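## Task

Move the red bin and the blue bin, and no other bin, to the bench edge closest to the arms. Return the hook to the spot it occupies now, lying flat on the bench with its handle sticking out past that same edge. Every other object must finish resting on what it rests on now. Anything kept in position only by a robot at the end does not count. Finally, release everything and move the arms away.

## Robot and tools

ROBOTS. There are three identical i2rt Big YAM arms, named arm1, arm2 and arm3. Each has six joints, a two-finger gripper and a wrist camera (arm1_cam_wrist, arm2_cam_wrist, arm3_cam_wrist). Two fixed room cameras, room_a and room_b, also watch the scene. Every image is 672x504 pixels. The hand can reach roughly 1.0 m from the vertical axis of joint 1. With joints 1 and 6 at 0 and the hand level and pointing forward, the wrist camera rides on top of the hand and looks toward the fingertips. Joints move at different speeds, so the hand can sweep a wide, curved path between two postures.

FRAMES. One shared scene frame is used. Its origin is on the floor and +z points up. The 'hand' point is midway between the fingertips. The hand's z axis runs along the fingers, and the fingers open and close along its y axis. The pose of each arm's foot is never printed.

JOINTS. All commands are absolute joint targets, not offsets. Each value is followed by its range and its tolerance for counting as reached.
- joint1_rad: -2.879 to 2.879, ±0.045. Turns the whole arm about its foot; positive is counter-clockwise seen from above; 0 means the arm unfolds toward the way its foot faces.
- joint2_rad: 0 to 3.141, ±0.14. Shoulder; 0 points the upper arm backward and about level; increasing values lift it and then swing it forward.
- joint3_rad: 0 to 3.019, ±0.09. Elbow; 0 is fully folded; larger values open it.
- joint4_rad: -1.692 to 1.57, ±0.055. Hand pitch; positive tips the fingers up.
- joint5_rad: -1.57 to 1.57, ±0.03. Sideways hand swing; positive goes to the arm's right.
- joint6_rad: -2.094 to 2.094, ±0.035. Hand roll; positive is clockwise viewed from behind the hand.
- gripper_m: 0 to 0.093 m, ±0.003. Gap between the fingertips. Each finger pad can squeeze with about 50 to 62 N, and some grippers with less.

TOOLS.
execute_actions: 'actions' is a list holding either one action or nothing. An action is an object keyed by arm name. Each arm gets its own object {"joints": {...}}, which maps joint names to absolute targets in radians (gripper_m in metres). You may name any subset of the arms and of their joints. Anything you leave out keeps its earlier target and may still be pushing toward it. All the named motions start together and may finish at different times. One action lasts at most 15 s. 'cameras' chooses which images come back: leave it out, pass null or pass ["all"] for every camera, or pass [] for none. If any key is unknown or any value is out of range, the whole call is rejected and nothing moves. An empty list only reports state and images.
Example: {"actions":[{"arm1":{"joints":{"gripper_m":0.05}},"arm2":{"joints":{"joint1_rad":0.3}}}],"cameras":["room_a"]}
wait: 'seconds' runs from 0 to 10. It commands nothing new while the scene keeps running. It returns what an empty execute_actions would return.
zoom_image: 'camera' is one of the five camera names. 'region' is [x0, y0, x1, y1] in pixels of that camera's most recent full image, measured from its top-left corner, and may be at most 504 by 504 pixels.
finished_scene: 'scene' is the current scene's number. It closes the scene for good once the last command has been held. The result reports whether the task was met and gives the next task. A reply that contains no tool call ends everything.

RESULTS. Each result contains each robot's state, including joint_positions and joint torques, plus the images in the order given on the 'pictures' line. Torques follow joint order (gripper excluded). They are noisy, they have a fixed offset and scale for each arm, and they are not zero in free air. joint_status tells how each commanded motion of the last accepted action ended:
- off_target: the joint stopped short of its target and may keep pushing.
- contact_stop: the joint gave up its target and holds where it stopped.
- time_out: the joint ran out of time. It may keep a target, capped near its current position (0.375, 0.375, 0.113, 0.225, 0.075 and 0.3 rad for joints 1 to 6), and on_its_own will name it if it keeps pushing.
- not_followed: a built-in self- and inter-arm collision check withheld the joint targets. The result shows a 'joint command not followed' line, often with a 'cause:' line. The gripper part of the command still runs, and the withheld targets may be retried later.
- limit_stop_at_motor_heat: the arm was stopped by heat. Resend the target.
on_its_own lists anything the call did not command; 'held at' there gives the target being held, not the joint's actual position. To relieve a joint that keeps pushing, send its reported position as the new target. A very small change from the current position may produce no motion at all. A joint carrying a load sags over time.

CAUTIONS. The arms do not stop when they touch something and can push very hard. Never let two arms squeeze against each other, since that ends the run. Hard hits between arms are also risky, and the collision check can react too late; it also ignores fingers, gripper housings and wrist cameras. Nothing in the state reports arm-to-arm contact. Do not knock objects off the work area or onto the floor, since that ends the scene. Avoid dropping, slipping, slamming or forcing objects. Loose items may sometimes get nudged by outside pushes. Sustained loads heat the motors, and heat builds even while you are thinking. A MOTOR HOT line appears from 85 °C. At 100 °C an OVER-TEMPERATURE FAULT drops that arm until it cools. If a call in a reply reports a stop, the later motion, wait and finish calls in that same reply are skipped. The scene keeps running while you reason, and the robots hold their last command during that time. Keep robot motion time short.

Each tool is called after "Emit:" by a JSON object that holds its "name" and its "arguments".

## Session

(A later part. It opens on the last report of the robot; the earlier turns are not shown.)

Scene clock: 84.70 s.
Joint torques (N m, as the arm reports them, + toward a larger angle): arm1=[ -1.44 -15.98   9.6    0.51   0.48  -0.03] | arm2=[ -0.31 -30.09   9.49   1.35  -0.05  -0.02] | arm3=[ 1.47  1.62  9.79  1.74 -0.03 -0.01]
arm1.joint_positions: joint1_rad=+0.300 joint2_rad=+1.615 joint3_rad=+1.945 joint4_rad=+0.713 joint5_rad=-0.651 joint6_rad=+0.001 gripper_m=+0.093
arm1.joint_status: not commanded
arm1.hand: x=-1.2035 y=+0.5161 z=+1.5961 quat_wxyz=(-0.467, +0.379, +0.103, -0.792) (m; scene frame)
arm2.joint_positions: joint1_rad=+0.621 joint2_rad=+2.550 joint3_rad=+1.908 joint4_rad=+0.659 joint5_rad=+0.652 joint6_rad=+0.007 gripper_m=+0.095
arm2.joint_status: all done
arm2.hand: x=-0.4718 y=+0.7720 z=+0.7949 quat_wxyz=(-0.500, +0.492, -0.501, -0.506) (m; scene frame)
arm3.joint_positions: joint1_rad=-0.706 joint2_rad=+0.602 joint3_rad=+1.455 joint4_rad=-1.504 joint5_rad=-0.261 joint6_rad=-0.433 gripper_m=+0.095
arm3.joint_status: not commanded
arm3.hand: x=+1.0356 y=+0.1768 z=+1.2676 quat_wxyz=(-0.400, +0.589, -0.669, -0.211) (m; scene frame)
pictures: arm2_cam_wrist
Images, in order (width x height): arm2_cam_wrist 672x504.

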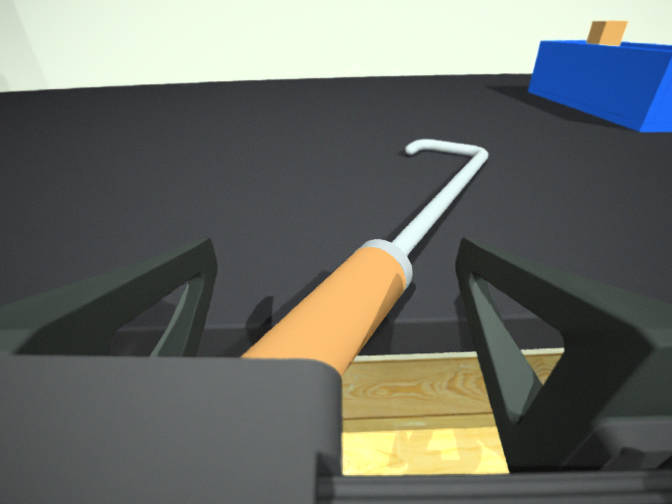

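Emit:
{"name": "execute_actions", "arguments": {"actions": [{"arm2":{"joints":{"joint2_rad":2.46,"joint3_rad":1.78,"joint4_rad":0.72,"joint1_rad":0.66,"joint5_rad":0.72}}}], "cameras": ["arm2_cam_wrist","room_a"]}}

Scene clock: 88.13 s.
Joint torques (N m, as the arm reports them, + toward a larger angle): arm1=[ -1.44 -15.97   9.59   0.5    0.48  -0.03] | arm2=[ -0.76 -27.52   6.94   1.73   0.15  -0.03] | arm3=[ 0.89  1.46  9.77  1.76 -0.05  0.01]
arm1.joint_positions: joint1_rad=+0.300 joint2_rad=+1.615 joint3_rad=+1.945 joint4_rad=+0.713 joint5_rad=-0.651 joint6_rad=+0.001 gripper_m=+0.093
arm1.joint_status: not commanded
arm1.hand: x=-1.2035 y=+0.5161 z=+1.5961 quat_wxyz=(-0.467, +0.379, +0.103, -0.792) (m; scene frame)
arm2.joint_positions: joint1_rad=+0.661 joint2_rad=+2.455 joint3_rad=+1.792 joint4_rad=+0.709 joint5_rad=+0.716 joint6_rad=+0.007 gripper_m=+0.095
arm2.joint_status: all done
arm2.hand: x=-0.4779 y=+0.7368 z=+0.8273 quat_wxyz=(-0.507, +0.476, -0.507, -0.510) (m; scene frame)
arm3.joint_positions: joint1_rad=-0.706 joint2_rad=+0.602 joint3_rad=+1.455 joint4_rad=-1.504 joint5_rad=-0.261 joint6_rad=-0.433 gripper_m=+0.095
arm3.joint_status: not commanded
arm3.hand: x=+1.0356 y=+0.1768 z=+1.2676 quat_wxyz=(-0.400, +0.589, -0.669, -0.211) (m; scene frame)
pictures: arm2_cam_wrist, room_a
Images, in order (width x height): arm2_cam_wrist 672x504, room_a 672x504.

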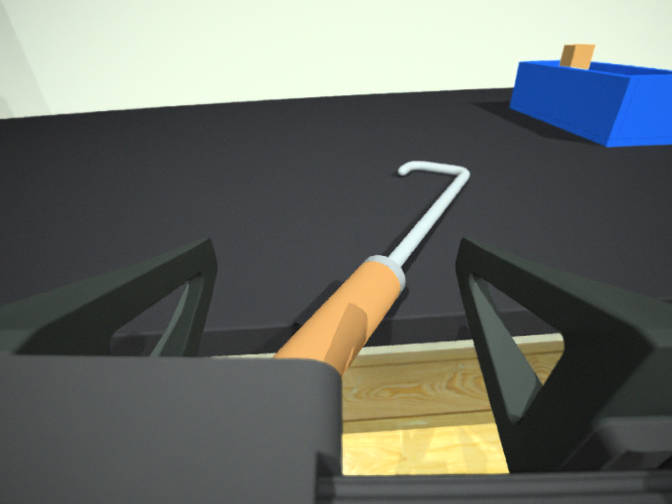

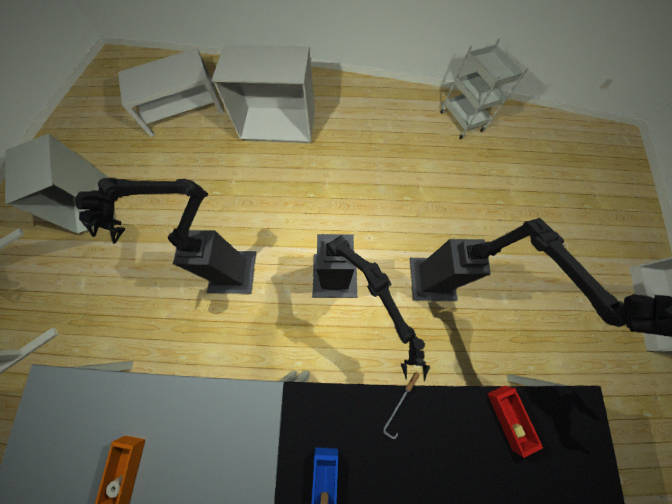

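Emit:
{"name": "execute_actions", "arguments": {"actions": [{"arm2":{"joints":{"joint2_rad":2.52,"joint1_rad":0.685}}}], "cameras": ["arm2_cam_wrist"]}}

Scene clock: 90.67 s.
Joint torques (N m, as the arm reports them, + toward a larger angle): arm1=[ -1.43 -16.     9.59   0.51   0.48  -0.03] | arm2=[ -0.16 -27.24   7.06   1.8    0.21  -0.04] | arm3=[ 0.28  1.4   9.94  1.64  0.04 -0.03]
arm1.joint_positions: joint1_rad=+0.300 joint2_rad=+1.615 joint3_rad=+1.945 joint4_rad=+0.713 joint5_rad=-0.651 joint6_rad=+0.001 gripper_m=+0.093
arm1.joint_status: not commanded
arm1.hand: x=-1.2035 y=+0.5161 z=+1.5961 quat_wxyz=(-0.467, +0.379, +0.103, -0.792) (m; scene frame)
arm2.joint_positions: joint1_rad=+0.679 joint2_rad=+2.514 joint3_rad=+1.787 joint4_rad=+0.709 joint5_rad=+0.716 joint6_rad=+0.007 gripper_m=+0.095
arm2.joint_status: all done
arm2.hand: x=-0.4883 y=+0.7243 z=+0.7753 quat_wxyz=(-0.500, +0.503, -0.504, -0.493) (m; scene frame)
arm3.joint_positions: joint1_rad=-0.706 joint2_rad=+0.602 joint3_rad=+1.455 joint4_rad=-1.504 joint5_rad=-0.261 joint6_rad=-0.433 gripper_m=+0.095
arm3.joint_status: not commanded
arm3.hand: x=+1.0356 y=+0.1768 z=+1.2676 quat_wxyz=(-0.400, +0.589, -0.669, -0.211) (m; scene frame)
pictures: arm2_cam_wrist
Images, in order (width x height): arm2_cam_wrist 672x504.

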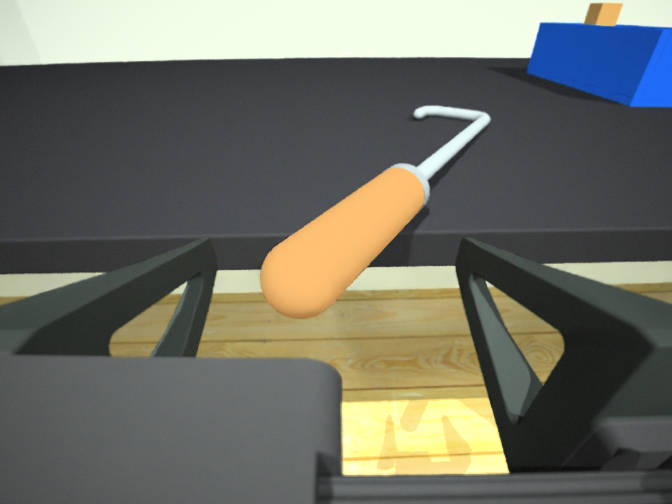

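Emit:
{"name": "execute_actions", "arguments": {"actions": [{"arm2":{"joints":{"joint2_rad":2.595,"joint3_rad":1.97,"joint4_rad":0.68,"joint1_rad":0.65}}}], "cameras": ["arm2_cam_wrist"]}}

Emit:
{"name": "execute_actions", "arguments": {"actions": [{"arm2":{"joints":{"gripper_m":0}}}], "cameras": ["arm2_cam_wrist"]}}

Scene clock: 94.67 s.
Joint torques (N m, as the arm reports them, + toward a larger angle): arm1=[ -1.44 -15.98   9.59   0.5    0.48  -0.03] | arm2=[ -0.77 -28.9   11.59   1.3    0.16  -0.03] | arm3=[ 0.85  1.16  9.87  1.63  0.   -0.02]
arm1.joint_positions: joint1_rad=+0.300 joint2_rad=+1.615 joint3_rad=+1.945 joint4_rad=+0.713 joint5_rad=-0.651 joint6_rad=+0.001 gripper_m=+0.093
arm1.joint_status: not commanded
arm1.hand: x=-1.2035 y=+0.5161 z=+1.5961 quat_wxyz=(-0.467, +0.379, +0.103, -0.792) (m; scene frame)
arm2.joint_positions: joint1_rad=+0.654 joint2_rad=+2.595 joint3_rad=+1.918 joint4_rad=+0.683 joint5_rad=+0.717 joint6_rad=+0.007 gripper_m=+0.095
arm2.joint_status: all done
arm2.hand: x=-0.4851 y=+0.7552 z=+0.7660 quat_wxyz=(-0.507, +0.488, -0.510, -0.495) (m; scene frame)
arm3.joint_positions: joint1_rad=-0.706 joint2_rad=+0.602 joint3_rad=+1.455 joint4_rad=-1.504 joint5_rad=-0.261 joint6_rad=-0.433 gripper_m=+0.095
arm3.joint_status: not commanded
arm3.hand: x=+1.0356 y=+0.1768 z=+1.2676 quat_wxyz=(-0.400, +0.589, -0.669, -0.211) (m; scene frame)
pictures: arm2_cam_wrist
Images, in order (width x height): arm2_cam_wrist 672x504.

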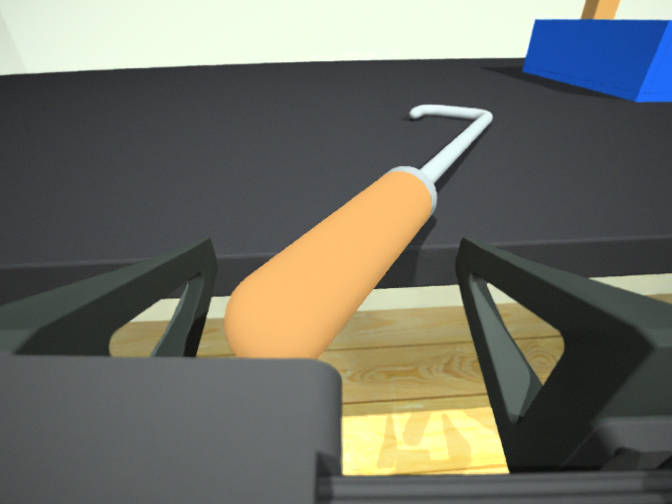

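Scene clock: 95.50 s.
Joint torques (N m, as the arm reports them, + toward a larger angle): arm1=[ -1.46 -15.98   9.6    0.51   0.48  -0.03] | arm2=[ -0.51 -28.64  11.04   1.39   0.08  -0.01] | arm3=[ 0.9   1.62  9.75  1.73  0.03 -0.02]
arm1.joint_positions: joint1_rad=+0.300 joint2_rad=+1.615 joint3_rad=+1.945 joint4_rad=+0.713 joint5_rad=-0.651 joint6_rad=+0.001 gripper_m=+0.093
arm1.joint_status: not commanded
arm1.hand: x=-1.2035 y=+0.5161 z=+1.5961 quat_wxyz=(-0.467, +0.379, +0.103, -0.792) (m; scene frame)
arm2.joint_positions: joint1_rad=+0.648 joint2_rad=+2.594 joint3_rad=+1.924 joint4_rad=+0.678 joint5_rad=+0.718 joint6_rad=+0.006 gripper_m=+0.029
arm2.joint_status: gripper_m off_target (ended at +0.029, target +0.000)
arm2.hand: x=-0.4817 y=+0.7589 z=+0.7691 quat_wxyz=(-0.509, +0.486, -0.511, -0.493) (m; scene frame)
arm3.joint_positions: joint1_rad=-0.706 joint2_rad=+0.602 joint3_rad=+1.455 joint4_rad=-1.504 joint5_rad=-0.261 joint6_rad=-0.433 gripper_m=+0.095
arm3.joint_status: not commanded
arm3.hand: x=+1.0356 y=+0.1768 z=+1.2676 quat_wxyz=(-0.400, +0.589, -0.669, -0.211) (m; scene frame)
pictures: arm2_cam_wrist
Images, in order (width x height): arm2_cam_wrist 672x504.

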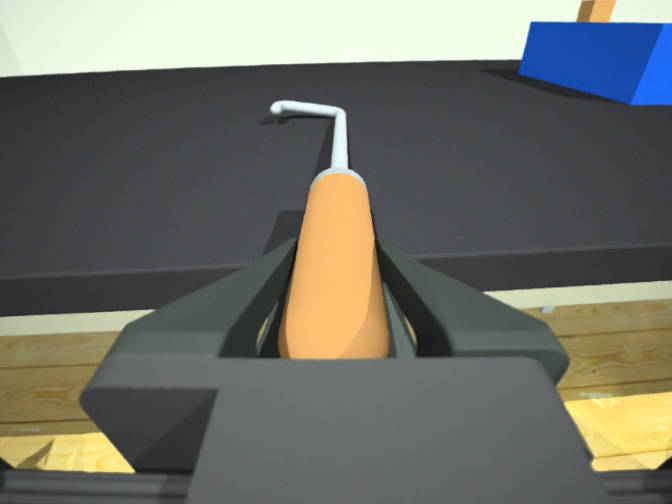

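Emit:
{"name": "execute_actions", "arguments": {"actions": [{"arm2":{"joints":{"joint2_rad":2.5,"joint6_rad":-1.57}}}], "cameras": []}}

Emit:
{"name": "execute_actions", "arguments": {"actions": [{"arm2":{"joints":{"joint2_rad":2.2}}}], "cameras": []}}

Emit:
{"name": "execute_actions", "arguments": {"actions": [{"arm2":{"joints":{"joint1_rad":-0.03,"joint5_rad":0,"joint4_rad":0.42,"joint3_rad":1.9}}}], "cameras": ["arm2_cam_wrist","room_a"]}}

Scene clock: 100.83 s.
Joint torques (N m, as the arm reports them, + toward a larger angle): arm1=[ -1.48 -15.99   9.6    0.5    0.48  -0.03] | arm2=[ -0.25 -32.07  11.45   1.9    0.1   -0.09] | arm3=[ 0.84  1.73  9.91  1.71  0.02 -0.03]
arm1.joint_positions: joint1_rad=+0.300 joint2_rad=+1.615 joint3_rad=+1.945 joint4_rad=+0.713 joint5_rad=-0.651 joint6_rad=+0.001 gripper_m=+0.093
arm1.joint_status: not commanded
arm1.hand: x=-1.2035 y=+0.5161 z=+1.5961 quat_wxyz=(-0.467, +0.379, +0.103, -0.792) (m; scene frame)
arm2.joint_positions: joint1_rad=+0.648 joint2_rad=+2.539 joint3_rad=+1.924 joint4_rad=+0.664 joint5_rad=+0.718 joint6_rad=-1.550 gripper_m=+0.029
arm2.joint_status: all done
arm2.hand: x=-0.4844 y=+0.7621 z=+0.8137 quat_wxyz=(-0.720, +0.693, -0.032, -0.003) (m; scene frame)
arm3.joint_positions: joint1_rad=-0.706 joint2_rad=+0.602 joint3_rad=+1.455 joint4_rad=-1.504 joint5_rad=-0.261 joint6_rad=-0.433 gripper_m=+0.095
arm3.joint_status: not commanded
arm3.hand: x=+1.0356 y=+0.1768 z=+1.2676 quat_wxyz=(-0.400, +0.589, -0.669, -0.211) (m; scene frame)
pictures: none
No camera images: the call's "cameras" was empty. Leave "cameras" out to get every camera's image.

Scene clock: 102.60 s.
Joint torques (N m, as the arm reports them, + toward a larger angle): arm1=[ -1.45 -15.99   9.59   0.5    0.48  -0.03] | arm2=[ -0.52 -32.24  11.92   2.21  -0.25  -0.06] | arm3=[ 0.24  2.16  9.9   1.65 -0.05 -0.05]
arm1.joint_positions: joint1_rad=+0.300 joint2_rad=+1.615 joint3_rad=+1.945 joint4_rad=+0.713 joint5_rad=-0.651 joint6_rad=+0.001 gripper_m=+0.093
arm1.joint_status: not commanded
arm1.hand: x=-1.2035 y=+0.5161 z=+1.5961 quat_wxyz=(-0.467, +0.379, +0.103, -0.792) (m; scene frame)
arm2.joint_positions: joint1_rad=+0.648 joint2_rad=+2.254 joint3_rad=+1.927 joint4_rad=+0.654 joint5_rad=+0.724 joint6_rad=-1.551 gripper_m=+0.029
arm2.joint_status: all done
arm2.hand: x=-0.4715 y=+0.7470 z=+1.0593 quat_wxyz=(-0.785, +0.608, -0.096, -0.065) (m; scene frame)
arm3.joint_positions: joint1_rad=-0.706 joint2_rad=+0.602 joint3_rad=+1.455 joint4_rad=-1.504 joint5_rad=-0.261 joint6_rad=-0.433 gripper_m=+0.095
arm3.joint_status: not commanded
arm3.hand: x=+1.0356 y=+0.1768 z=+1.2676 quat_wxyz=(-0.400, +0.589, -0.669, -0.211) (m; scene frame)
pictures: none
No camera images: the call's "cameras" was empty. Leave "cameras" out to get every camera's image.

Scene clock: 105.20 s.
Joint torques (N m, as the arm reports them, + toward a larger angle): arm1=[ -1.43 -15.97   9.6    0.5    0.48  -0.03] | arm2=[  0.06 -31.41  10.23   2.68   0.02  -0.04] | arm3=[ 1.13  1.92  9.83  1.55 -0.03 -0.05]
arm1.joint_positions: joint1_rad=+0.300 joint2_rad=+1.615 joint3_rad=+1.945 joint4_rad=+0.713 joint5_rad=-0.651 joint6_rad=+0.001 gripper_m=+0.093
arm1.joint_status: not commanded
arm1.hand: x=-1.2035 y=+0.5161 z=+1.5961 quat_wxyz=(-0.467, +0.379, +0.103, -0.792) (m; scene frame)
arm2.joint_positions: joint1_rad=-0.038 joint2_rad=+2.249 joint3_rad=+1.885 joint4_rad=+0.389 joint5_rad=+0.001 joint6_rad=-1.552 gripper_m=+0.029
arm2.joint_status: all done
arm2.hand: x=-0.0077 y=+0.9142 z=+0.9890 quat_wxyz=(-0.716, +0.698, -0.010, -0.003) (m; scene frame)
arm3.joint_positions: joint1_rad=-0.706 joint2_rad=+0.602 joint3_rad=+1.455 joint4_rad=-1.504 joint5_rad=-0.261 joint6_rad=-0.433 gripper_m=+0.095
arm3.joint_status: not commanded
arm3.hand: x=+1.0356 y=+0.1768 z=+1.2676 quat_wxyz=(-0.400, +0.589, -0.669, -0.211) (m; scene frame)
pictures: arm2_cam_wrist, room_a
Images, in order (width x height): arm2_cam_wrist 672x504, room_a 672x504.

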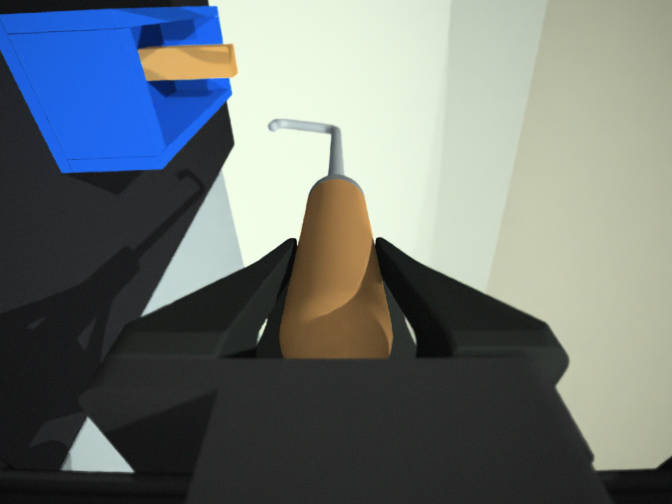

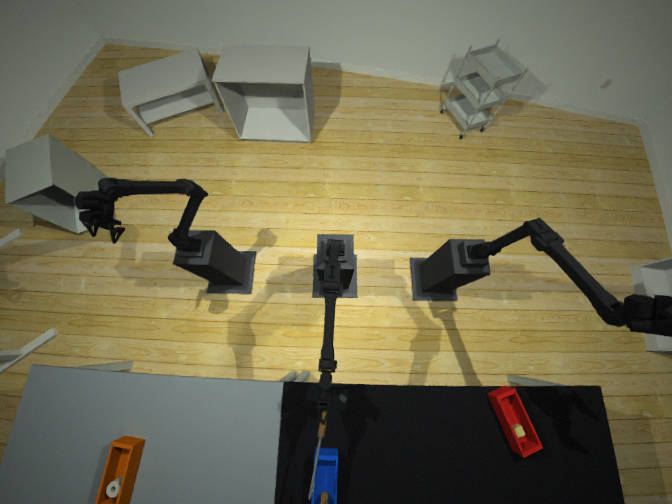

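Emit:
{"name": "execute_actions", "arguments": {"actions": [{"arm2":{"joints":{"joint1_rad":0.005,"joint2_rad":2.3}}}], "cameras": ["arm2_cam_wrist"]}}

Emit:
{"name": "execute_actions", "arguments": {"actions": [{"arm2":{"joints":{"joint2_rad":2.21,"joint3_rad":1.66,"joint4_rad":0.54}}}], "cameras": []}}

Emit:
{"name": "execute_actions", "arguments": {"actions": [{"arm2":{"joints":{"joint2_rad":2.0,"joint3_rad":1.28,"joint4_rad":0.71}}}], "cameras": ["room_a"]}}

Emit:
{"name": "execute_actions", "arguments": {"actions": [{"arm2":{"joints":{"joint2_rad":1.81,"joint3_rad":0.95,"joint4_rad":0.84}}}], "cameras": []}}

Emit:
{"name": "execute_actions", "arguments": {"actions": [{"arm2":{"joints":{"joint2_rad":1.6,"joint3_rad":0.62,"joint4_rad":0.96}}}], "cameras": ["room_a","arm2_cam_wrist"]}}

Scene clock: 111.23 s.
Joint torques (N m, as the arm reports them, + toward a larger angle): arm1=[ -1.46 -15.96   9.59   0.5    0.48  -0.03] | arm2=[ -1.13 -33.63  10.38   2.91   0.06  -0.04] | arm3=[ 0.97  1.66  9.83  1.68 -0.03 -0.06]
arm1.joint_positions: joint1_rad=+0.300 joint2_rad=+1.615 joint3_rad=+1.945 joint4_rad=+0.713 joint5_rad=-0.651 joint6_rad=+0.001 gripper_m=+0.093
arm1.joint_status: not commanded
arm1.hand: x=-1.2035 y=+0.5161 z=+1.5961 quat_wxyz=(-0.467, +0.379, +0.103, -0.792) (m; scene frame)
arm2.joint_positions: joint1_rad=+0.009 joint2_rad=+2.357 joint3_rad=+1.874 joint4_rad=+0.383 joint5_rad=+0.001 joint6_rad=-1.552 gripper_m=+0.029
arm2.joint_status: all done
arm2.hand: x=-0.0507 y=+0.9194 z=+0.8839 quat_wxyz=(-0.671, +0.742, +0.007, -0.018) (m; scene frame)
arm3.joint_positions: joint1_rad=-0.706 joint2_rad=+0.602 joint3_rad=+1.455 joint4_rad=-1.504 joint5_rad=-0.261 joint6_rad=-0.433 gripper_m=+0.095
arm3.joint_status: not commanded
arm3.hand: x=+1.0356 y=+0.1768 z=+1.2676 quat_wxyz=(-0.400, +0.589, -0.669, -0.211) (m; scene frame)
pictures: arm2_cam_wrist
Images, in order (width x height): arm2_cam_wrist 672x504.

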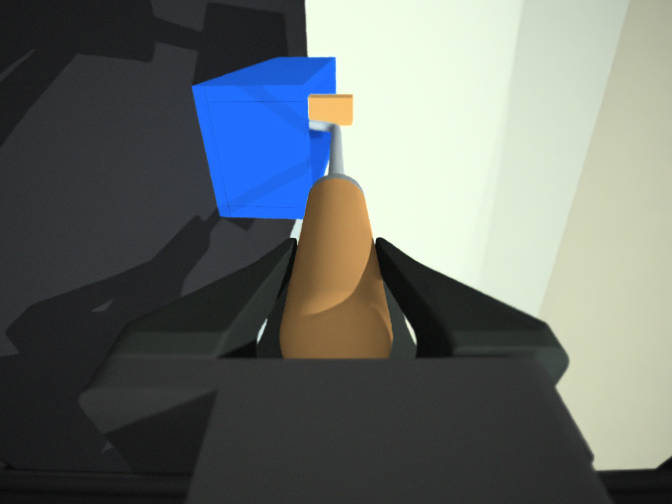

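Scene clock: 112.30 s.
Joint torques (N m, as the arm reports them, + toward a larger angle): arm1=[ -1.44 -15.97   9.59   0.5    0.48  -0.03] | arm2=[ -0.57 -30.28   9.45   3.21   0.01   0.  ] | arm3=[ 0.78  1.84  9.79  1.65 -0.04 -0.03]
arm1.joint_positions: joint1_rad=+0.300 joint2_rad=+1.615 joint3_rad=+1.945 joint4_rad=+0.713 joint5_rad=-0.651 joint6_rad=+0.001 gripper_m=+0.093
arm1.joint_status: not commanded
arm1.hand: x=-1.2035 y=+0.5161 z=+1.5961 quat_wxyz=(-0.467, +0.379, +0.103, -0.792) (m; scene frame)
arm2.joint_positions: joint1_rad=+0.009 joint2_rad=+2.249 joint3_rad=+1.642 joint4_rad=+0.493 joint5_rad=+0.001 joint6_rad=-1.552 gripper_m=+0.029
arm2.joint_status: all done
arm2.hand: x=-0.0488 y=+0.8689 z=+0.8728 quat_wxyz=(-0.665, +0.746, +0.007, -0.018) (m; scene frame)
arm3.joint_positions: joint1_rad=-0.706 joint2_rad=+0.602 joint3_rad=+1.455 joint4_rad=-1.504 joint5_rad=-0.261 joint6_rad=-0.433 gripper_m=+0.095
arm3.joint_status: not commanded
arm3.hand: x=+1.0356 y=+0.1768 z=+1.2676 quat_wxyz=(-0.400, +0.589, -0.669, -0.211) (m; scene frame)
pictures: none
No camera images: the call's "cameras" was empty. Leave "cameras" out to get every camera's image.

Scene clock: 113.50 s.
Joint torques (N m, as the arm reports them, + toward a larger angle): arm1=[ -1.44 -15.99   9.59   0.5    0.48  -0.03] | arm2=[ -0.71 -24.46   8.18   2.97   0.    -0.03] | arm3=[ 1.38  2.09  9.95  1.7   0.01 -0.02]
arm1.joint_positions: joint1_rad=+0.300 joint2_rad=+1.615 joint3_rad=+1.945 joint4_rad=+0.713 joint5_rad=-0.651 joint6_rad=+0.001 gripper_m=+0.093
arm1.joint_status: not commanded
arm1.hand: x=-1.2035 y=+0.5161 z=+1.5961 quat_wxyz=(-0.467, +0.379, +0.103, -0.792) (m; scene frame)
arm2.joint_positions: joint1_rad=+0.009 joint2_rad=+2.027 joint3_rad=+1.269 joint4_rad=+0.670 joint5_rad=+0.001 joint6_rad=-1.552 gripper_m=+0.029
arm2.joint_status: all done
arm2.hand: x=-0.0452 y=+0.7706 z=+0.8918 quat_wxyz=(-0.675, +0.738, +0.007, -0.018) (m; scene frame)
arm3.joint_positions: joint1_rad=-0.706 joint2_rad=+0.602 joint3_rad=+1.455 joint4_rad=-1.504 joint5_rad=-0.261 joint6_rad=-0.433 gripper_m=+0.095
arm3.joint_status: not commanded
arm3.hand: x=+1.0356 y=+0.1768 z=+1.2676 quat_wxyz=(-0.400, +0.589, -0.669, -0.211) (m; scene frame)
pictures: room_a
Images, in order (width x height): room_a 672x504.

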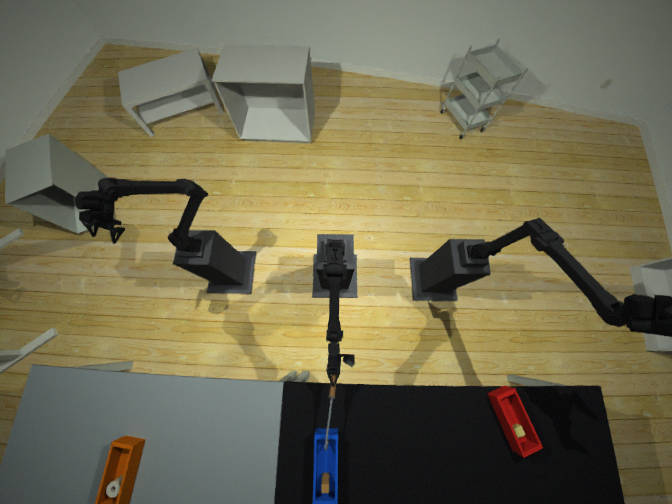

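Scene clock: 114.57 s.
Joint torques (N m, as the arm reports them, + toward a larger angle): arm1=[ -1.46 -16.     9.6    0.5    0.48  -0.03] | arm2=[ -0.83 -19.89   7.42   3.05   0.02  -0.02] | arm3=[ 0.69  1.44  9.79  1.65  0.01 -0.06]
arm1.joint_positions: joint1_rad=+0.300 joint2_rad=+1.615 joint3_rad=+1.945 joint4_rad=+0.713 joint5_rad=-0.651 joint6_rad=+0.001 gripper_m=+0.093
arm1.joint_status: not commanded
arm1.hand: x=-1.2035 y=+0.5161 z=+1.5961 quat_wxyz=(-0.467, +0.379, +0.103, -0.792) (m; scene frame)
arm2.joint_positions: joint1_rad=+0.009 joint2_rad=+1.835 joint3_rad=+0.939 joint4_rad=+0.797 joint5_rad=+0.001 joint6_rad=-1.552 gripper_m=+0.029
arm2.joint_status: all done
arm2.hand: x=-0.0414 y=+0.6684 z=+0.8914 quat_wxyz=(-0.671, +0.741, +0.007, -0.018) (m; scene frame)
arm3.joint_positions: joint1_rad=-0.706 joint2_rad=+0.602 joint3_rad=+1.455 joint4_rad=-1.504 joint5_rad=-0.261 joint6_rad=-0.433 gripper_m=+0.095
arm3.joint_status: not commanded
arm3.hand: x=+1.0356 y=+0.1768 z=+1.2676 quat_wxyz=(-0.400, +0.589, -0.669, -0.211) (m; scene frame)
pictures: none
No camera images: the call's "cameras" was empty. Leave "cameras" out to get every camera's image.

Scene clock: 115.63 s.
Joint torques (N m, as the arm reports them, + toward a larger angle): arm1=[ -1.42 -15.99   9.59   0.5    0.48  -0.03] | arm2=[ -1.09 -14.68   6.64   3.11   0.01  -0.02] | arm3=[ 1.06  1.36  9.86  1.73 -0.01 -0.03]
arm1.joint_positions: joint1_rad=+0.300 joint2_rad=+1.615 joint3_rad=+1.945 joint4_rad=+0.713 joint5_rad=-0.651 joint6_rad=+0.001 gripper_m=+0.093
arm1.joint_status: not commanded
arm1.hand: x=-1.2035 y=+0.5161 z=+1.5961 quat_wxyz=(-0.467, +0.379, +0.103, -0.792) (m; scene frame)
arm2.joint_positions: joint1_rad=+0.009 joint2_rad=+1.621 joint3_rad=+0.609 joint4_rad=+0.918 joint5_rad=+0.001 joint6_rad=-1.552 gripper_m=+0.029
arm2.joint_status: all done
arm2.hand: x=-0.0372 y=+0.5548 z=+0.8943 quat_wxyz=(-0.673, +0.740, +0.007, -0.018) (m; scene frame)
arm3.joint_positions: joint1_rad=-0.706 joint2_rad=+0.602 joint3_rad=+1.455 joint4_rad=-1.504 joint5_rad=-0.261 joint6_rad=-0.433 gripper_m=+0.095
arm3.joint_status: not commanded
arm3.hand: x=+1.0356 y=+0.1768 z=+1.2676 quat_wxyz=(-0.400, +0.589, -0.669, -0.211) (m; scene frame)
pictures: arm2_cam_wrist, room_a
Images, in order (width x height): arm2_cam_wrist 672x504, room_a 672x504.

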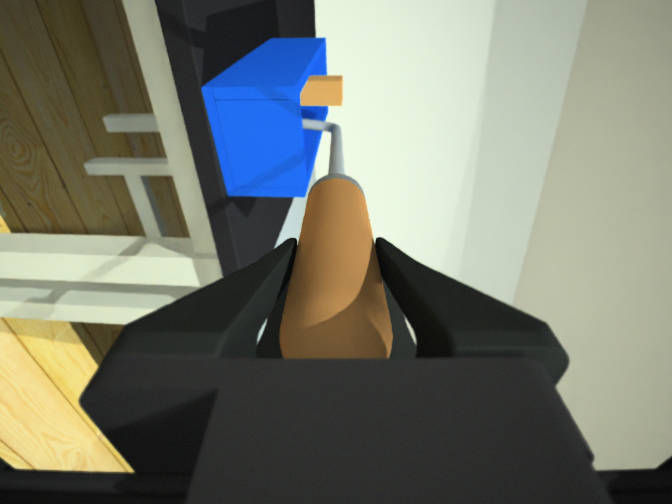

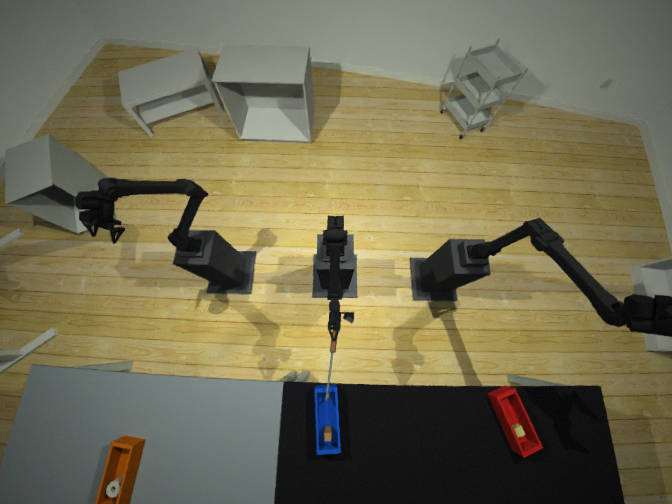

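Emit:
{"name": "execute_actions", "arguments": {"actions": [{"arm2":{"joints":{"joint3_rad":1.95}}}], "cameras": []}}

Emit:
{"name": "execute_actions", "arguments": {"actions": [{"arm2":{"joints":{"joint1_rad":0.62,"joint2_rad":2.38,"joint4_rad":0.68,"joint5_rad":0.65}}}], "cameras": []}}

Emit:
{"name": "execute_actions", "arguments": {"actions": [{"arm2":{"joints":{"joint6_rad":0}}}], "cameras": []}}

Emit:
{"name": "execute_actions", "arguments": {"actions": [{"arm2":{"joints":{"joint2_rad":2.565}}}], "cameras": ["room_a","arm2_cam_wrist"]}}

Emit:
{"name": "execute_actions", "arguments": {"actions": [{"arm2":{"joints":{"gripper_m":0.093}}}], "cameras": []}}

Emit:
{"name": "execute_actions", "arguments": {"actions": [{"arm2":{"joints":{"joint2_rad":2.3}}}], "cameras": []}}

Emit:
{"name": "execute_actions", "arguments": {"actions": [{"arm2":{"joints":{"joint2_rad":1.4,"joint1_rad":-0.3}},"arm1":{"joints":{"joint2_rad":2.0}}}], "cameras": []}}

Emit:
{"name": "execute_actions", "arguments": {"actions": [{"arm1":{"joints":{"joint2_rad":2.35,"joint1_rad":-0.67,"joint3_rad":1.92}}}], "cameras": []}}

Emit:
{"name": "execute_actions", "arguments": {"actions": [{"arm1":{"joints":{"joint2_rad":2.6}}}], "cameras": ["arm1_cam_wrist"]}}

Scene clock: 128.53 s.
Joint torques (N m, as the arm reports them, + toward a larger angle): arm1=[ -1.45 -15.98   9.59   0.51   0.48  -0.03] | arm2=[ -0.61 -18.34  11.65   0.25   0.13  -0.06] | arm3=[ 1.07  1.28  9.82  1.59  0.01 -0.02]
arm1.joint_positions: joint1_rad=+0.300 joint2_rad=+1.615 joint3_rad=+1.945 joint4_rad=+0.713 joint5_rad=-0.651 joint6_rad=+0.001 gripper_m=+0.093
arm1.joint_status: not commanded
arm1.hand: x=-1.2035 y=+0.5161 z=+1.5961 quat_wxyz=(-0.467, +0.379, +0.103, -0.792) (m; scene frame)
arm2.joint_positions: joint1_rad=+0.009 joint2_rad=+1.624 joint3_rad=+1.898 joint4_rad=+0.952 joint5_rad=+0.001 joint6_rad=-1.555 gripper_m=+0.029
arm2.joint_status: all done
arm2.hand: x=-0.0384 y=+0.5603 z=+1.5754 quat_wxyz=(-0.985, +0.172, +0.002, -0.026) (m; scene frame)
arm3.joint_positions: joint1_rad=-0.706 joint2_rad=+0.602 joint3_rad=+1.455 joint4_rad=-1.504 joint5_rad=-0.261 joint6_rad=-0.433 gripper_m=+0.095
arm3.joint_status: not commanded
arm3.hand: x=+1.0356 y=+0.1768 z=+1.2676 quat_wxyz=(-0.400, +0.589, -0.669, -0.211) (m; scene frame)
pictures: none
No camera images: the call's "cameras" was empty. Leave "cameras" out to get every camera's image.

Scene clock: 130.83 s.
Joint torques (N m, as the arm reports them, + toward a larger angle): arm1=[ -1.42 -15.99   9.59   0.49   0.48  -0.03] | arm2=[ -0.81 -31.09  12.41   2.41  -0.15   0.13] | arm3=[ 0.29  2.    9.88  1.69  0.   -0.04]
arm1.joint_positions: joint1_rad=+0.300 joint2_rad=+1.615 joint3_rad=+1.945 joint4_rad=+0.713 joint5_rad=-0.651 joint6_rad=+0.001 gripper_m=+0.093
arm1.joint_status: not commanded
arm1.hand: x=-1.2035 y=+0.5161 z=+1.5961 quat_wxyz=(-0.467, +0.379, +0.103, -0.792) (m; scene frame)
arm2.joint_positions: joint1_rad=+0.619 joint2_rad=+2.410 joint3_rad=+1.896 joint4_rad=+0.652 joint5_rad=+0.654 joint6_rad=-1.571 gripper_m=+0.029
arm2.joint_status: all done
arm2.hand: x=-0.4704 y=+0.7726 z=+0.9089 quat_wxyz=(-0.744, +0.667, -0.031, -0.026) (m; scene frame)
arm3.joint_positions: joint1_rad=-0.706 joint2_rad=+0.602 joint3_rad=+1.455 joint4_rad=-1.504 joint5_rad=-0.261 joint6_rad=-0.433 gripper_m=+0.095
arm3.joint_status: not commanded
arm3.hand: x=+1.0356 y=+0.1768 z=+1.2676 quat_wxyz=(-0.400, +0.589, -0.669, -0.211) (m; scene frame)
pictures: none
No camera images: the call's "cameras" was empty. Leave "cameras" out to get every camera's image.

Scene clock: 132.97 s.
Joint torques (N m, as the arm reports them, + toward a larger angle): arm1=[ -1.42 -16.01   9.6    0.5    0.48  -0.03] | arm2=[ -0.41 -30.58  12.26   2.37  -0.16   0.16] | arm3=[ 0.8   1.17  9.79  1.66  0.   -0.03]
arm1.joint_positions: joint1_rad=+0.300 joint2_rad=+1.615 joint3_rad=+1.945 joint4_rad=+0.713 joint5_rad=-0.651 joint6_rad=+0.001 gripper_m=+0.093
arm1.joint_status: not commanded
arm1.hand: x=-1.2035 y=+0.5161 z=+1.5961 quat_wxyz=(-0.467, +0.379, +0.103, -0.792) (m; scene frame)
arm2.joint_positions: joint1_rad=+0.619 joint2_rad=+2.410 joint3_rad=+1.896 joint4_rad=+0.652 joint5_rad=+0.654 joint6_rad=-0.020 gripper_m=+0.029
arm2.joint_status: all done
arm2.hand: x=-0.4703 y=+0.7726 z=+0.9089 quat_wxyz=(-0.513, +0.454, -0.489, -0.540) (m; scene frame)
arm3.joint_positions: joint1_rad=-0.706 joint2_rad=+0.602 joint3_rad=+1.455 joint4_rad=-1.504 joint5_rad=-0.261 joint6_rad=-0.433 gripper_m=+0.095
arm3.joint_status: not commanded
arm3.hand: x=+1.0356 y=+0.1768 z=+1.2676 quat_wxyz=(-0.400, +0.589, -0.669, -0.211) (m; scene frame)
pictures: none
No camera images: the call's "cameras" was empty. Leave "cameras" out to get every camera's image.

Scene clock: 134.07 s.
Joint torques (N m, as the arm reports them, + toward a larger angle): arm1=[ -1.43 -15.97   9.6    0.5    0.48  -0.03] | arm2=[ -0.41 -30.34  10.71   1.31   0.04   0.14] | arm3=[ 0.9   1.75  9.79  1.72 -0.03 -0.01]
arm1.joint_positions: joint1_rad=+0.300 joint2_rad=+1.615 joint3_rad=+1.945 joint4_rad=+0.713 joint5_rad=-0.651 joint6_rad=+0.001 gripper_m=+0.093
arm1.joint_status: not commanded
arm1.hand: x=-1.2035 y=+0.5161 z=+1.5961 quat_wxyz=(-0.467, +0.379, +0.103, -0.792) (m; scene frame)
arm2.joint_positions: joint1_rad=+0.619 joint2_rad=+2.582 joint3_rad=+1.910 joint4_rad=+0.683 joint5_rad=+0.650 joint6_rad=-0.012 gripper_m=+0.029
arm2.joint_status: all done
arm2.hand: x=-0.4696 y=+0.7708 z=+0.7729 quat_wxyz=(-0.504, +0.499, -0.497, -0.499) (m; scene frame)
arm3.joint_positions: joint1_rad=-0.706 joint2_rad=+0.602 joint3_rad=+1.455 joint4_rad=-1.504 joint5_rad=-0.261 joint6_rad=-0.433 gripper_m=+0.095
arm3.joint_status: not commanded
arm3.hand: x=+1.0356 y=+0.1768 z=+1.2676 quat_wxyz=(-0.400, +0.589, -0.669, -0.211) (m; scene frame)
pictures: arm2_cam_wrist, room_a
Images, in order (width x height): arm2_cam_wrist 672x504, room_a 672x504.

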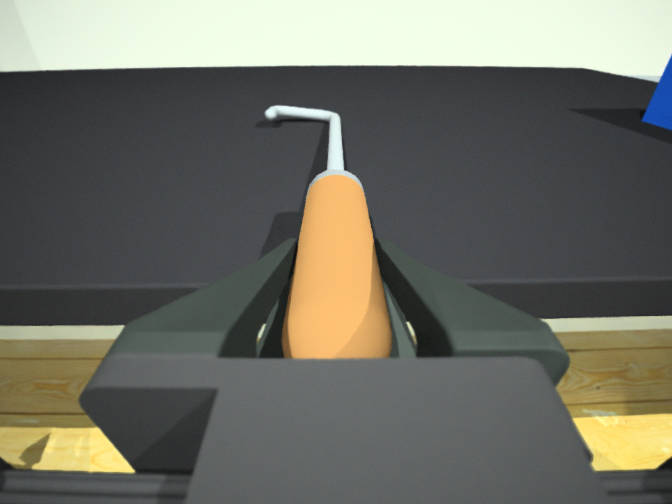

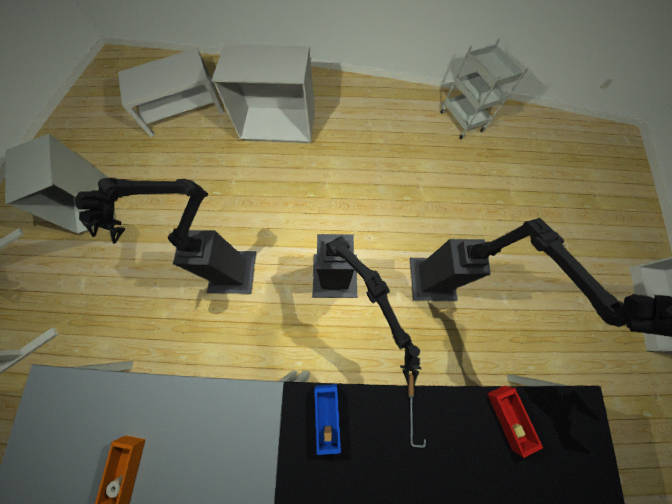

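Scene clock: 134.77 s.
Joint torques (N m, as the arm reports them, + toward a larger angle): arm1=[ -1.47 -15.98   9.6    0.5    0.48  -0.03] | arm2=[ -0.58 -30.21  10.74   1.27   0.05   0.15] | arm3=[ 0.9   1.9   9.66  1.87 -0.01 -0.03]
arm1.joint_positions: joint1_rad=+0.300 joint2_rad=+1.615 joint3_rad=+1.945 joint4_rad=+0.713 joint5_rad=-0.651 joint6_rad=+0.001 gripper_m=+0.093
arm1.joint_status: not commanded
arm1.hand: x=-1.2035 y=+0.5161 z=+1.5961 quat_wxyz=(-0.467, +0.379, +0.103, -0.792) (m; scene frame)
arm2.joint_positions: joint1_rad=+0.619 joint2_rad=+2.580 joint3_rad=+1.910 joint4_rad=+0.683 joint5_rad=+0.650 joint6_rad=-0.012 gripper_m=+0.093
arm2.joint_status: all done
arm2.hand: x=-0.4697 y=+0.7710 z=+0.7746 quat_wxyz=(-0.504, +0.499, -0.497, -0.500) (m; scene frame)
arm3.joint_positions: joint1_rad=-0.706 joint2_rad=+0.602 joint3_rad=+1.455 joint4_rad=-1.504 joint5_rad=-0.261 joint6_rad=-0.433 gripper_m=+0.095
arm3.joint_status: not commanded
arm3.hand: x=+1.0356 y=+0.1768 z=+1.2676 quat_wxyz=(-0.400, +0.589, -0.669, -0.211) (m; scene frame)
pictures: none
No camera images: the call's "cameras" was empty. Leave "cameras" out to get every camera's image.

Scene clock: 136.33 s.
Joint torques (N m, as the arm reports them, + toward a larger angle): arm1=[ -1.41 -15.98   9.59   0.51   0.48  -0.03] | arm2=[ -0.54 -27.73  10.05   1.09  -0.08   0.12] | arm3=[ 1.44  1.78  9.68  1.64  0.01 -0.03]
arm1.joint_positions: joint1_rad=+0.300 joint2_rad=+1.615 joint3_rad=+1.945 joint4_rad=+0.713 joint5_rad=-0.651 joint6_rad=+0.001 gripper_m=+0.093
arm1.joint_status: not commanded
arm1.hand: x=-1.2035 y=+0.5161 z=+1.5961 quat_wxyz=(-0.467, +0.379, +0.103, -0.792) (m; scene frame)
arm2.joint_positions: joint1_rad=+0.619 joint2_rad=+2.301 joint3_rad=+1.932 joint4_rad=+0.681 joint5_rad=+0.650 joint6_rad=-0.012 gripper_m=+0.093
arm2.joint_status: all done
arm2.hand: x=-0.4661 y=+0.7658 z=+1.0295 quat_wxyz=(-0.513, +0.388, -0.477, -0.599) (m; scene frame)
arm3.joint_positions: joint1_rad=-0.706 joint2_rad=+0.602 joint3_rad=+1.455 joint4_rad=-1.504 joint5_rad=-0.261 joint6_rad=-0.433 gripper_m=+0.095
arm3.joint_status: not commanded
arm3.hand: x=+1.0356 y=+0.1768 z=+1.2676 quat_wxyz=(-0.400, +0.589, -0.669, -0.211) (m; scene frame)
pictures: none
No camera images: the call's "cameras" was empty. Leave "cameras" out to get every camera's image.

Scene clock: 138.63 s.
Joint torques (N m, as the arm reports them, + toward a larger angle): arm1=[ -1.4  -21.84  12.72   1.47   0.35  -0.05] | arm2=[-0.92 -9.67  6.98  0.03 -0.39  0.07] | arm3=[ 0.74  1.69  9.88  1.55 -0.02  0.  ]
arm1.joint_positions: joint1_rad=+0.300 joint2_rad=+2.004 joint3_rad=+1.917 joint4_rad=+0.700 joint5_rad=-0.651 joint6_rad=+0.001 gripper_m=+0.093
arm1.joint_status: all done
arm1.hand: x=-1.2752 y=+0.7257 z=+1.3178 quat_wxyz=(-0.371, +0.518, -0.028, -0.770) (m; scene frame)
arm2.joint_positions: joint1_rad=-0.296 joint2_rad=+1.399 joint3_rad=+1.948 joint4_rad=+0.680 joint5_rad=+0.651 joint6_rad=-0.010 gripper_m=+0.093
arm2.joint_status: all done
arm2.hand: x=+0.1938 y=+0.3774 z=+1.6495 quat_wxyz=(-0.778, -0.151, -0.320, -0.519) (m; scene frame)
arm3.joint_positions: joint1_rad=-0.706 joint2_rad=+0.602 joint3_rad=+1.455 joint4_rad=-1.504 joint5_rad=-0.261 joint6_rad=-0.433 gripper_m=+0.095
arm3.joint_status: not commanded
arm3.hand: x=+1.0356 y=+0.1768 z=+1.2676 quat_wxyz=(-0.400, +0.589, -0.669, -0.211) (m; scene frame)
pictures: none
No camera images: the call's "cameras" was empty. Leave "cameras" out to get every camera's image.

Scene clock: 140.90 s.
Joint torques (N m, as the arm reports them, + toward a larger angle): arm1=[ -1.24 -25.64  11.02   2.02   0.14  -0.07] | arm2=[ -0.9  -10.25   7.02   0.04  -0.4    0.07] | arm3=[1.04 1.7  9.69 1.56 0.01 0.03]
arm1.joint_positions: joint1_rad=-0.672 joint2_rad=+2.358 joint3_rad=+1.890 joint4_rad=+0.696 joint5_rad=-0.650 joint6_rad=+0.001 gripper_m=+0.093
arm1.joint_status: all done
arm1.hand: x=-0.4738 y=+0.7689 z=+1.0035 quat_wxyz=(-0.575, +0.485, -0.420, -0.508) (m; scene frame)
arm2.joint_positions: joint1_rad=-0.296 joint2_rad=+1.399 joint3_rad=+1.948 joint4_rad=+0.680 joint5_rad=+0.651 joint6_rad=-0.010 gripper_m=+0.093
arm2.joint_status: not commanded
arm2.hand: x=+0.1938 y=+0.3774 z=+1.6495 quat_wxyz=(-0.778, -0.151, -0.320, -0.519) (m; scene frame)
arm3.joint_positions: joint1_rad=-0.706 joint2_rad=+0.602 joint3_rad=+1.455 joint4_rad=-1.504 joint5_rad=-0.261 joint6_rad=-0.433 gripper_m=+0.095
arm3.joint_status: not commanded
arm3.hand: x=+1.0356 y=+0.1768 z=+1.2676 quat_wxyz=(-0.400, +0.589, -0.669, -0.211) (m; scene frame)
pictures: none
No camera images: the call's "cameras" was empty. Leave "cameras" out to get every camera's image.

Scene clock: 142.30 s.
Joint torques (N m, as the arm reports them, + toward a larger angle): arm1=[ -1.26 -27.28   9.81   1.79   0.02  -0.09] | arm2=[ -0.85 -10.36   7.1    0.08  -0.39   0.06] | arm3=[0.74 1.79 9.81 1.72 0.03 0.02]
arm1.joint_positions: joint1_rad=-0.672 joint2_rad=+2.624 joint3_rad=+1.891 joint4_rad=+0.704 joint5_rad=-0.650 joint6_rad=+0.001 gripper_m=+0.093
arm1.joint_status: all done
arm1.hand: x=-0.4785 y=+0.7641 z=+0.7760 quat_wxyz=(-0.488, +0.500, -0.513, -0.499) (m; scene frame)
arm2.joint_positions: joint1_rad=-0.296 joint2_rad=+1.399 joint3_rad=+1.948 joint4_rad=+0.680 joint5_rad=+0.651 joint6_rad=-0.010 gripper_m=+0.093
arm2.joint_status: not commanded
arm2.hand: x=+0.1938 y=+0.3774 z=+1.6495 quat_wxyz=(-0.778, -0.151, -0.320, -0.519) (m; scene frame)
arm3.joint_positions: joint1_rad=-0.706 joint2_rad=+0.602 joint3_rad=+1.455 joint4_rad=-1.504 joint5_rad=-0.261 joint6_rad=-0.433 gripper_m=+0.095
arm3.joint_status: not commanded
arm3.hand: x=+1.0356 y=+0.1768 z=+1.2676 quat_wxyz=(-0.400, +0.589, -0.669, -0.211) (m; scene frame)
pictures: arm1_cam_wrist
Images, in order (width x height): arm1_cam_wrist 672x504.

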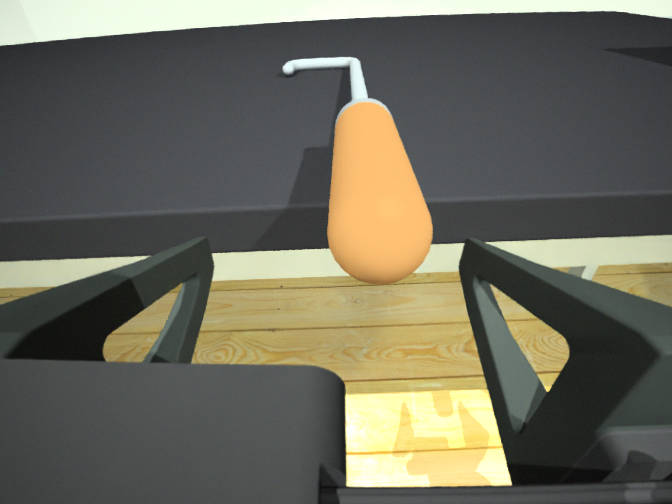

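Emit:
{"name": "execute_actions", "arguments": {"actions": [{"arm1":{"joints":{"joint2_rad":2.665,"joint3_rad":2.06,"joint4_rad":0.66}}}], "cameras": ["arm1_cam_wrist"]}}

Scene clock: 145.40 s.
Joint torques (N m, as the arm reports them, + toward a larger angle): arm1=[ -1.3  -25.32  11.25   1.38   0.05  -0.08] | arm2=[ -1.03 -10.1    6.99   0.02  -0.39   0.06] | arm3=[0.72 1.62 9.83 1.6  0.02 0.01]
arm1.joint_positions: joint1_rad=-0.672 joint2_rad=+2.653 joint3_rad=+2.018 joint4_rad=+0.666 joint5_rad=-0.650 joint6_rad=+0.001 gripper_m=+0.093
arm1.joint_status: all done
arm1.hand: x=-0.4617 y=+0.7859 z=+0.8072 quat_wxyz=(-0.509, +0.497, -0.492, -0.502) (m; scene frame)
arm2.joint_positions: joint1_rad=-0.296 joint2_rad=+1.399 joint3_rad=+1.948 joint4_rad=+0.680 joint5_rad=+0.651 joint6_rad=-0.010 gripper_m=+0.093
arm2.joint_status: not commanded
arm2.hand: x=+0.1938 y=+0.3774 z=+1.6495 quat_wxyz=(-0.778, -0.151, -0.320, -0.519) (m; scene frame)
arm3.joint_positions: joint1_rad=-0.706 joint2_rad=+0.602 joint3_rad=+1.455 joint4_rad=-1.504 joint5_rad=-0.261 joint6_rad=-0.433 gripper_m=+0.095
arm3.joint_status: not commanded
arm3.hand: x=+1.0356 y=+0.1768 z=+1.2676 quat_wxyz=(-0.400, +0.589, -0.669, -0.211) (m; scene frame)
pictures: arm1_cam_wrist
Images, in order (width x height): arm1_cam_wrist 672x504.

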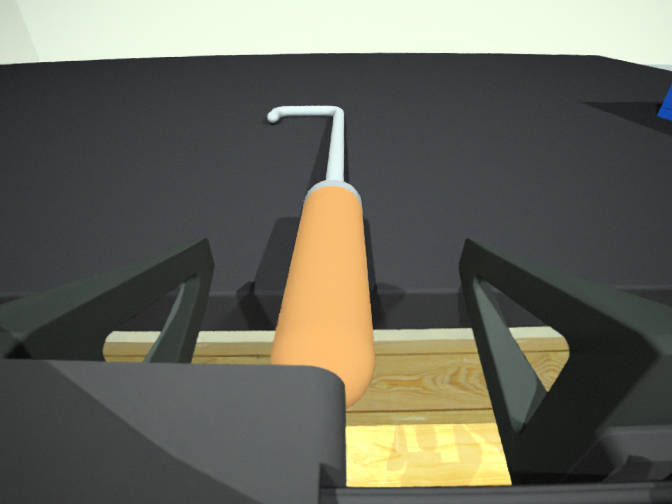

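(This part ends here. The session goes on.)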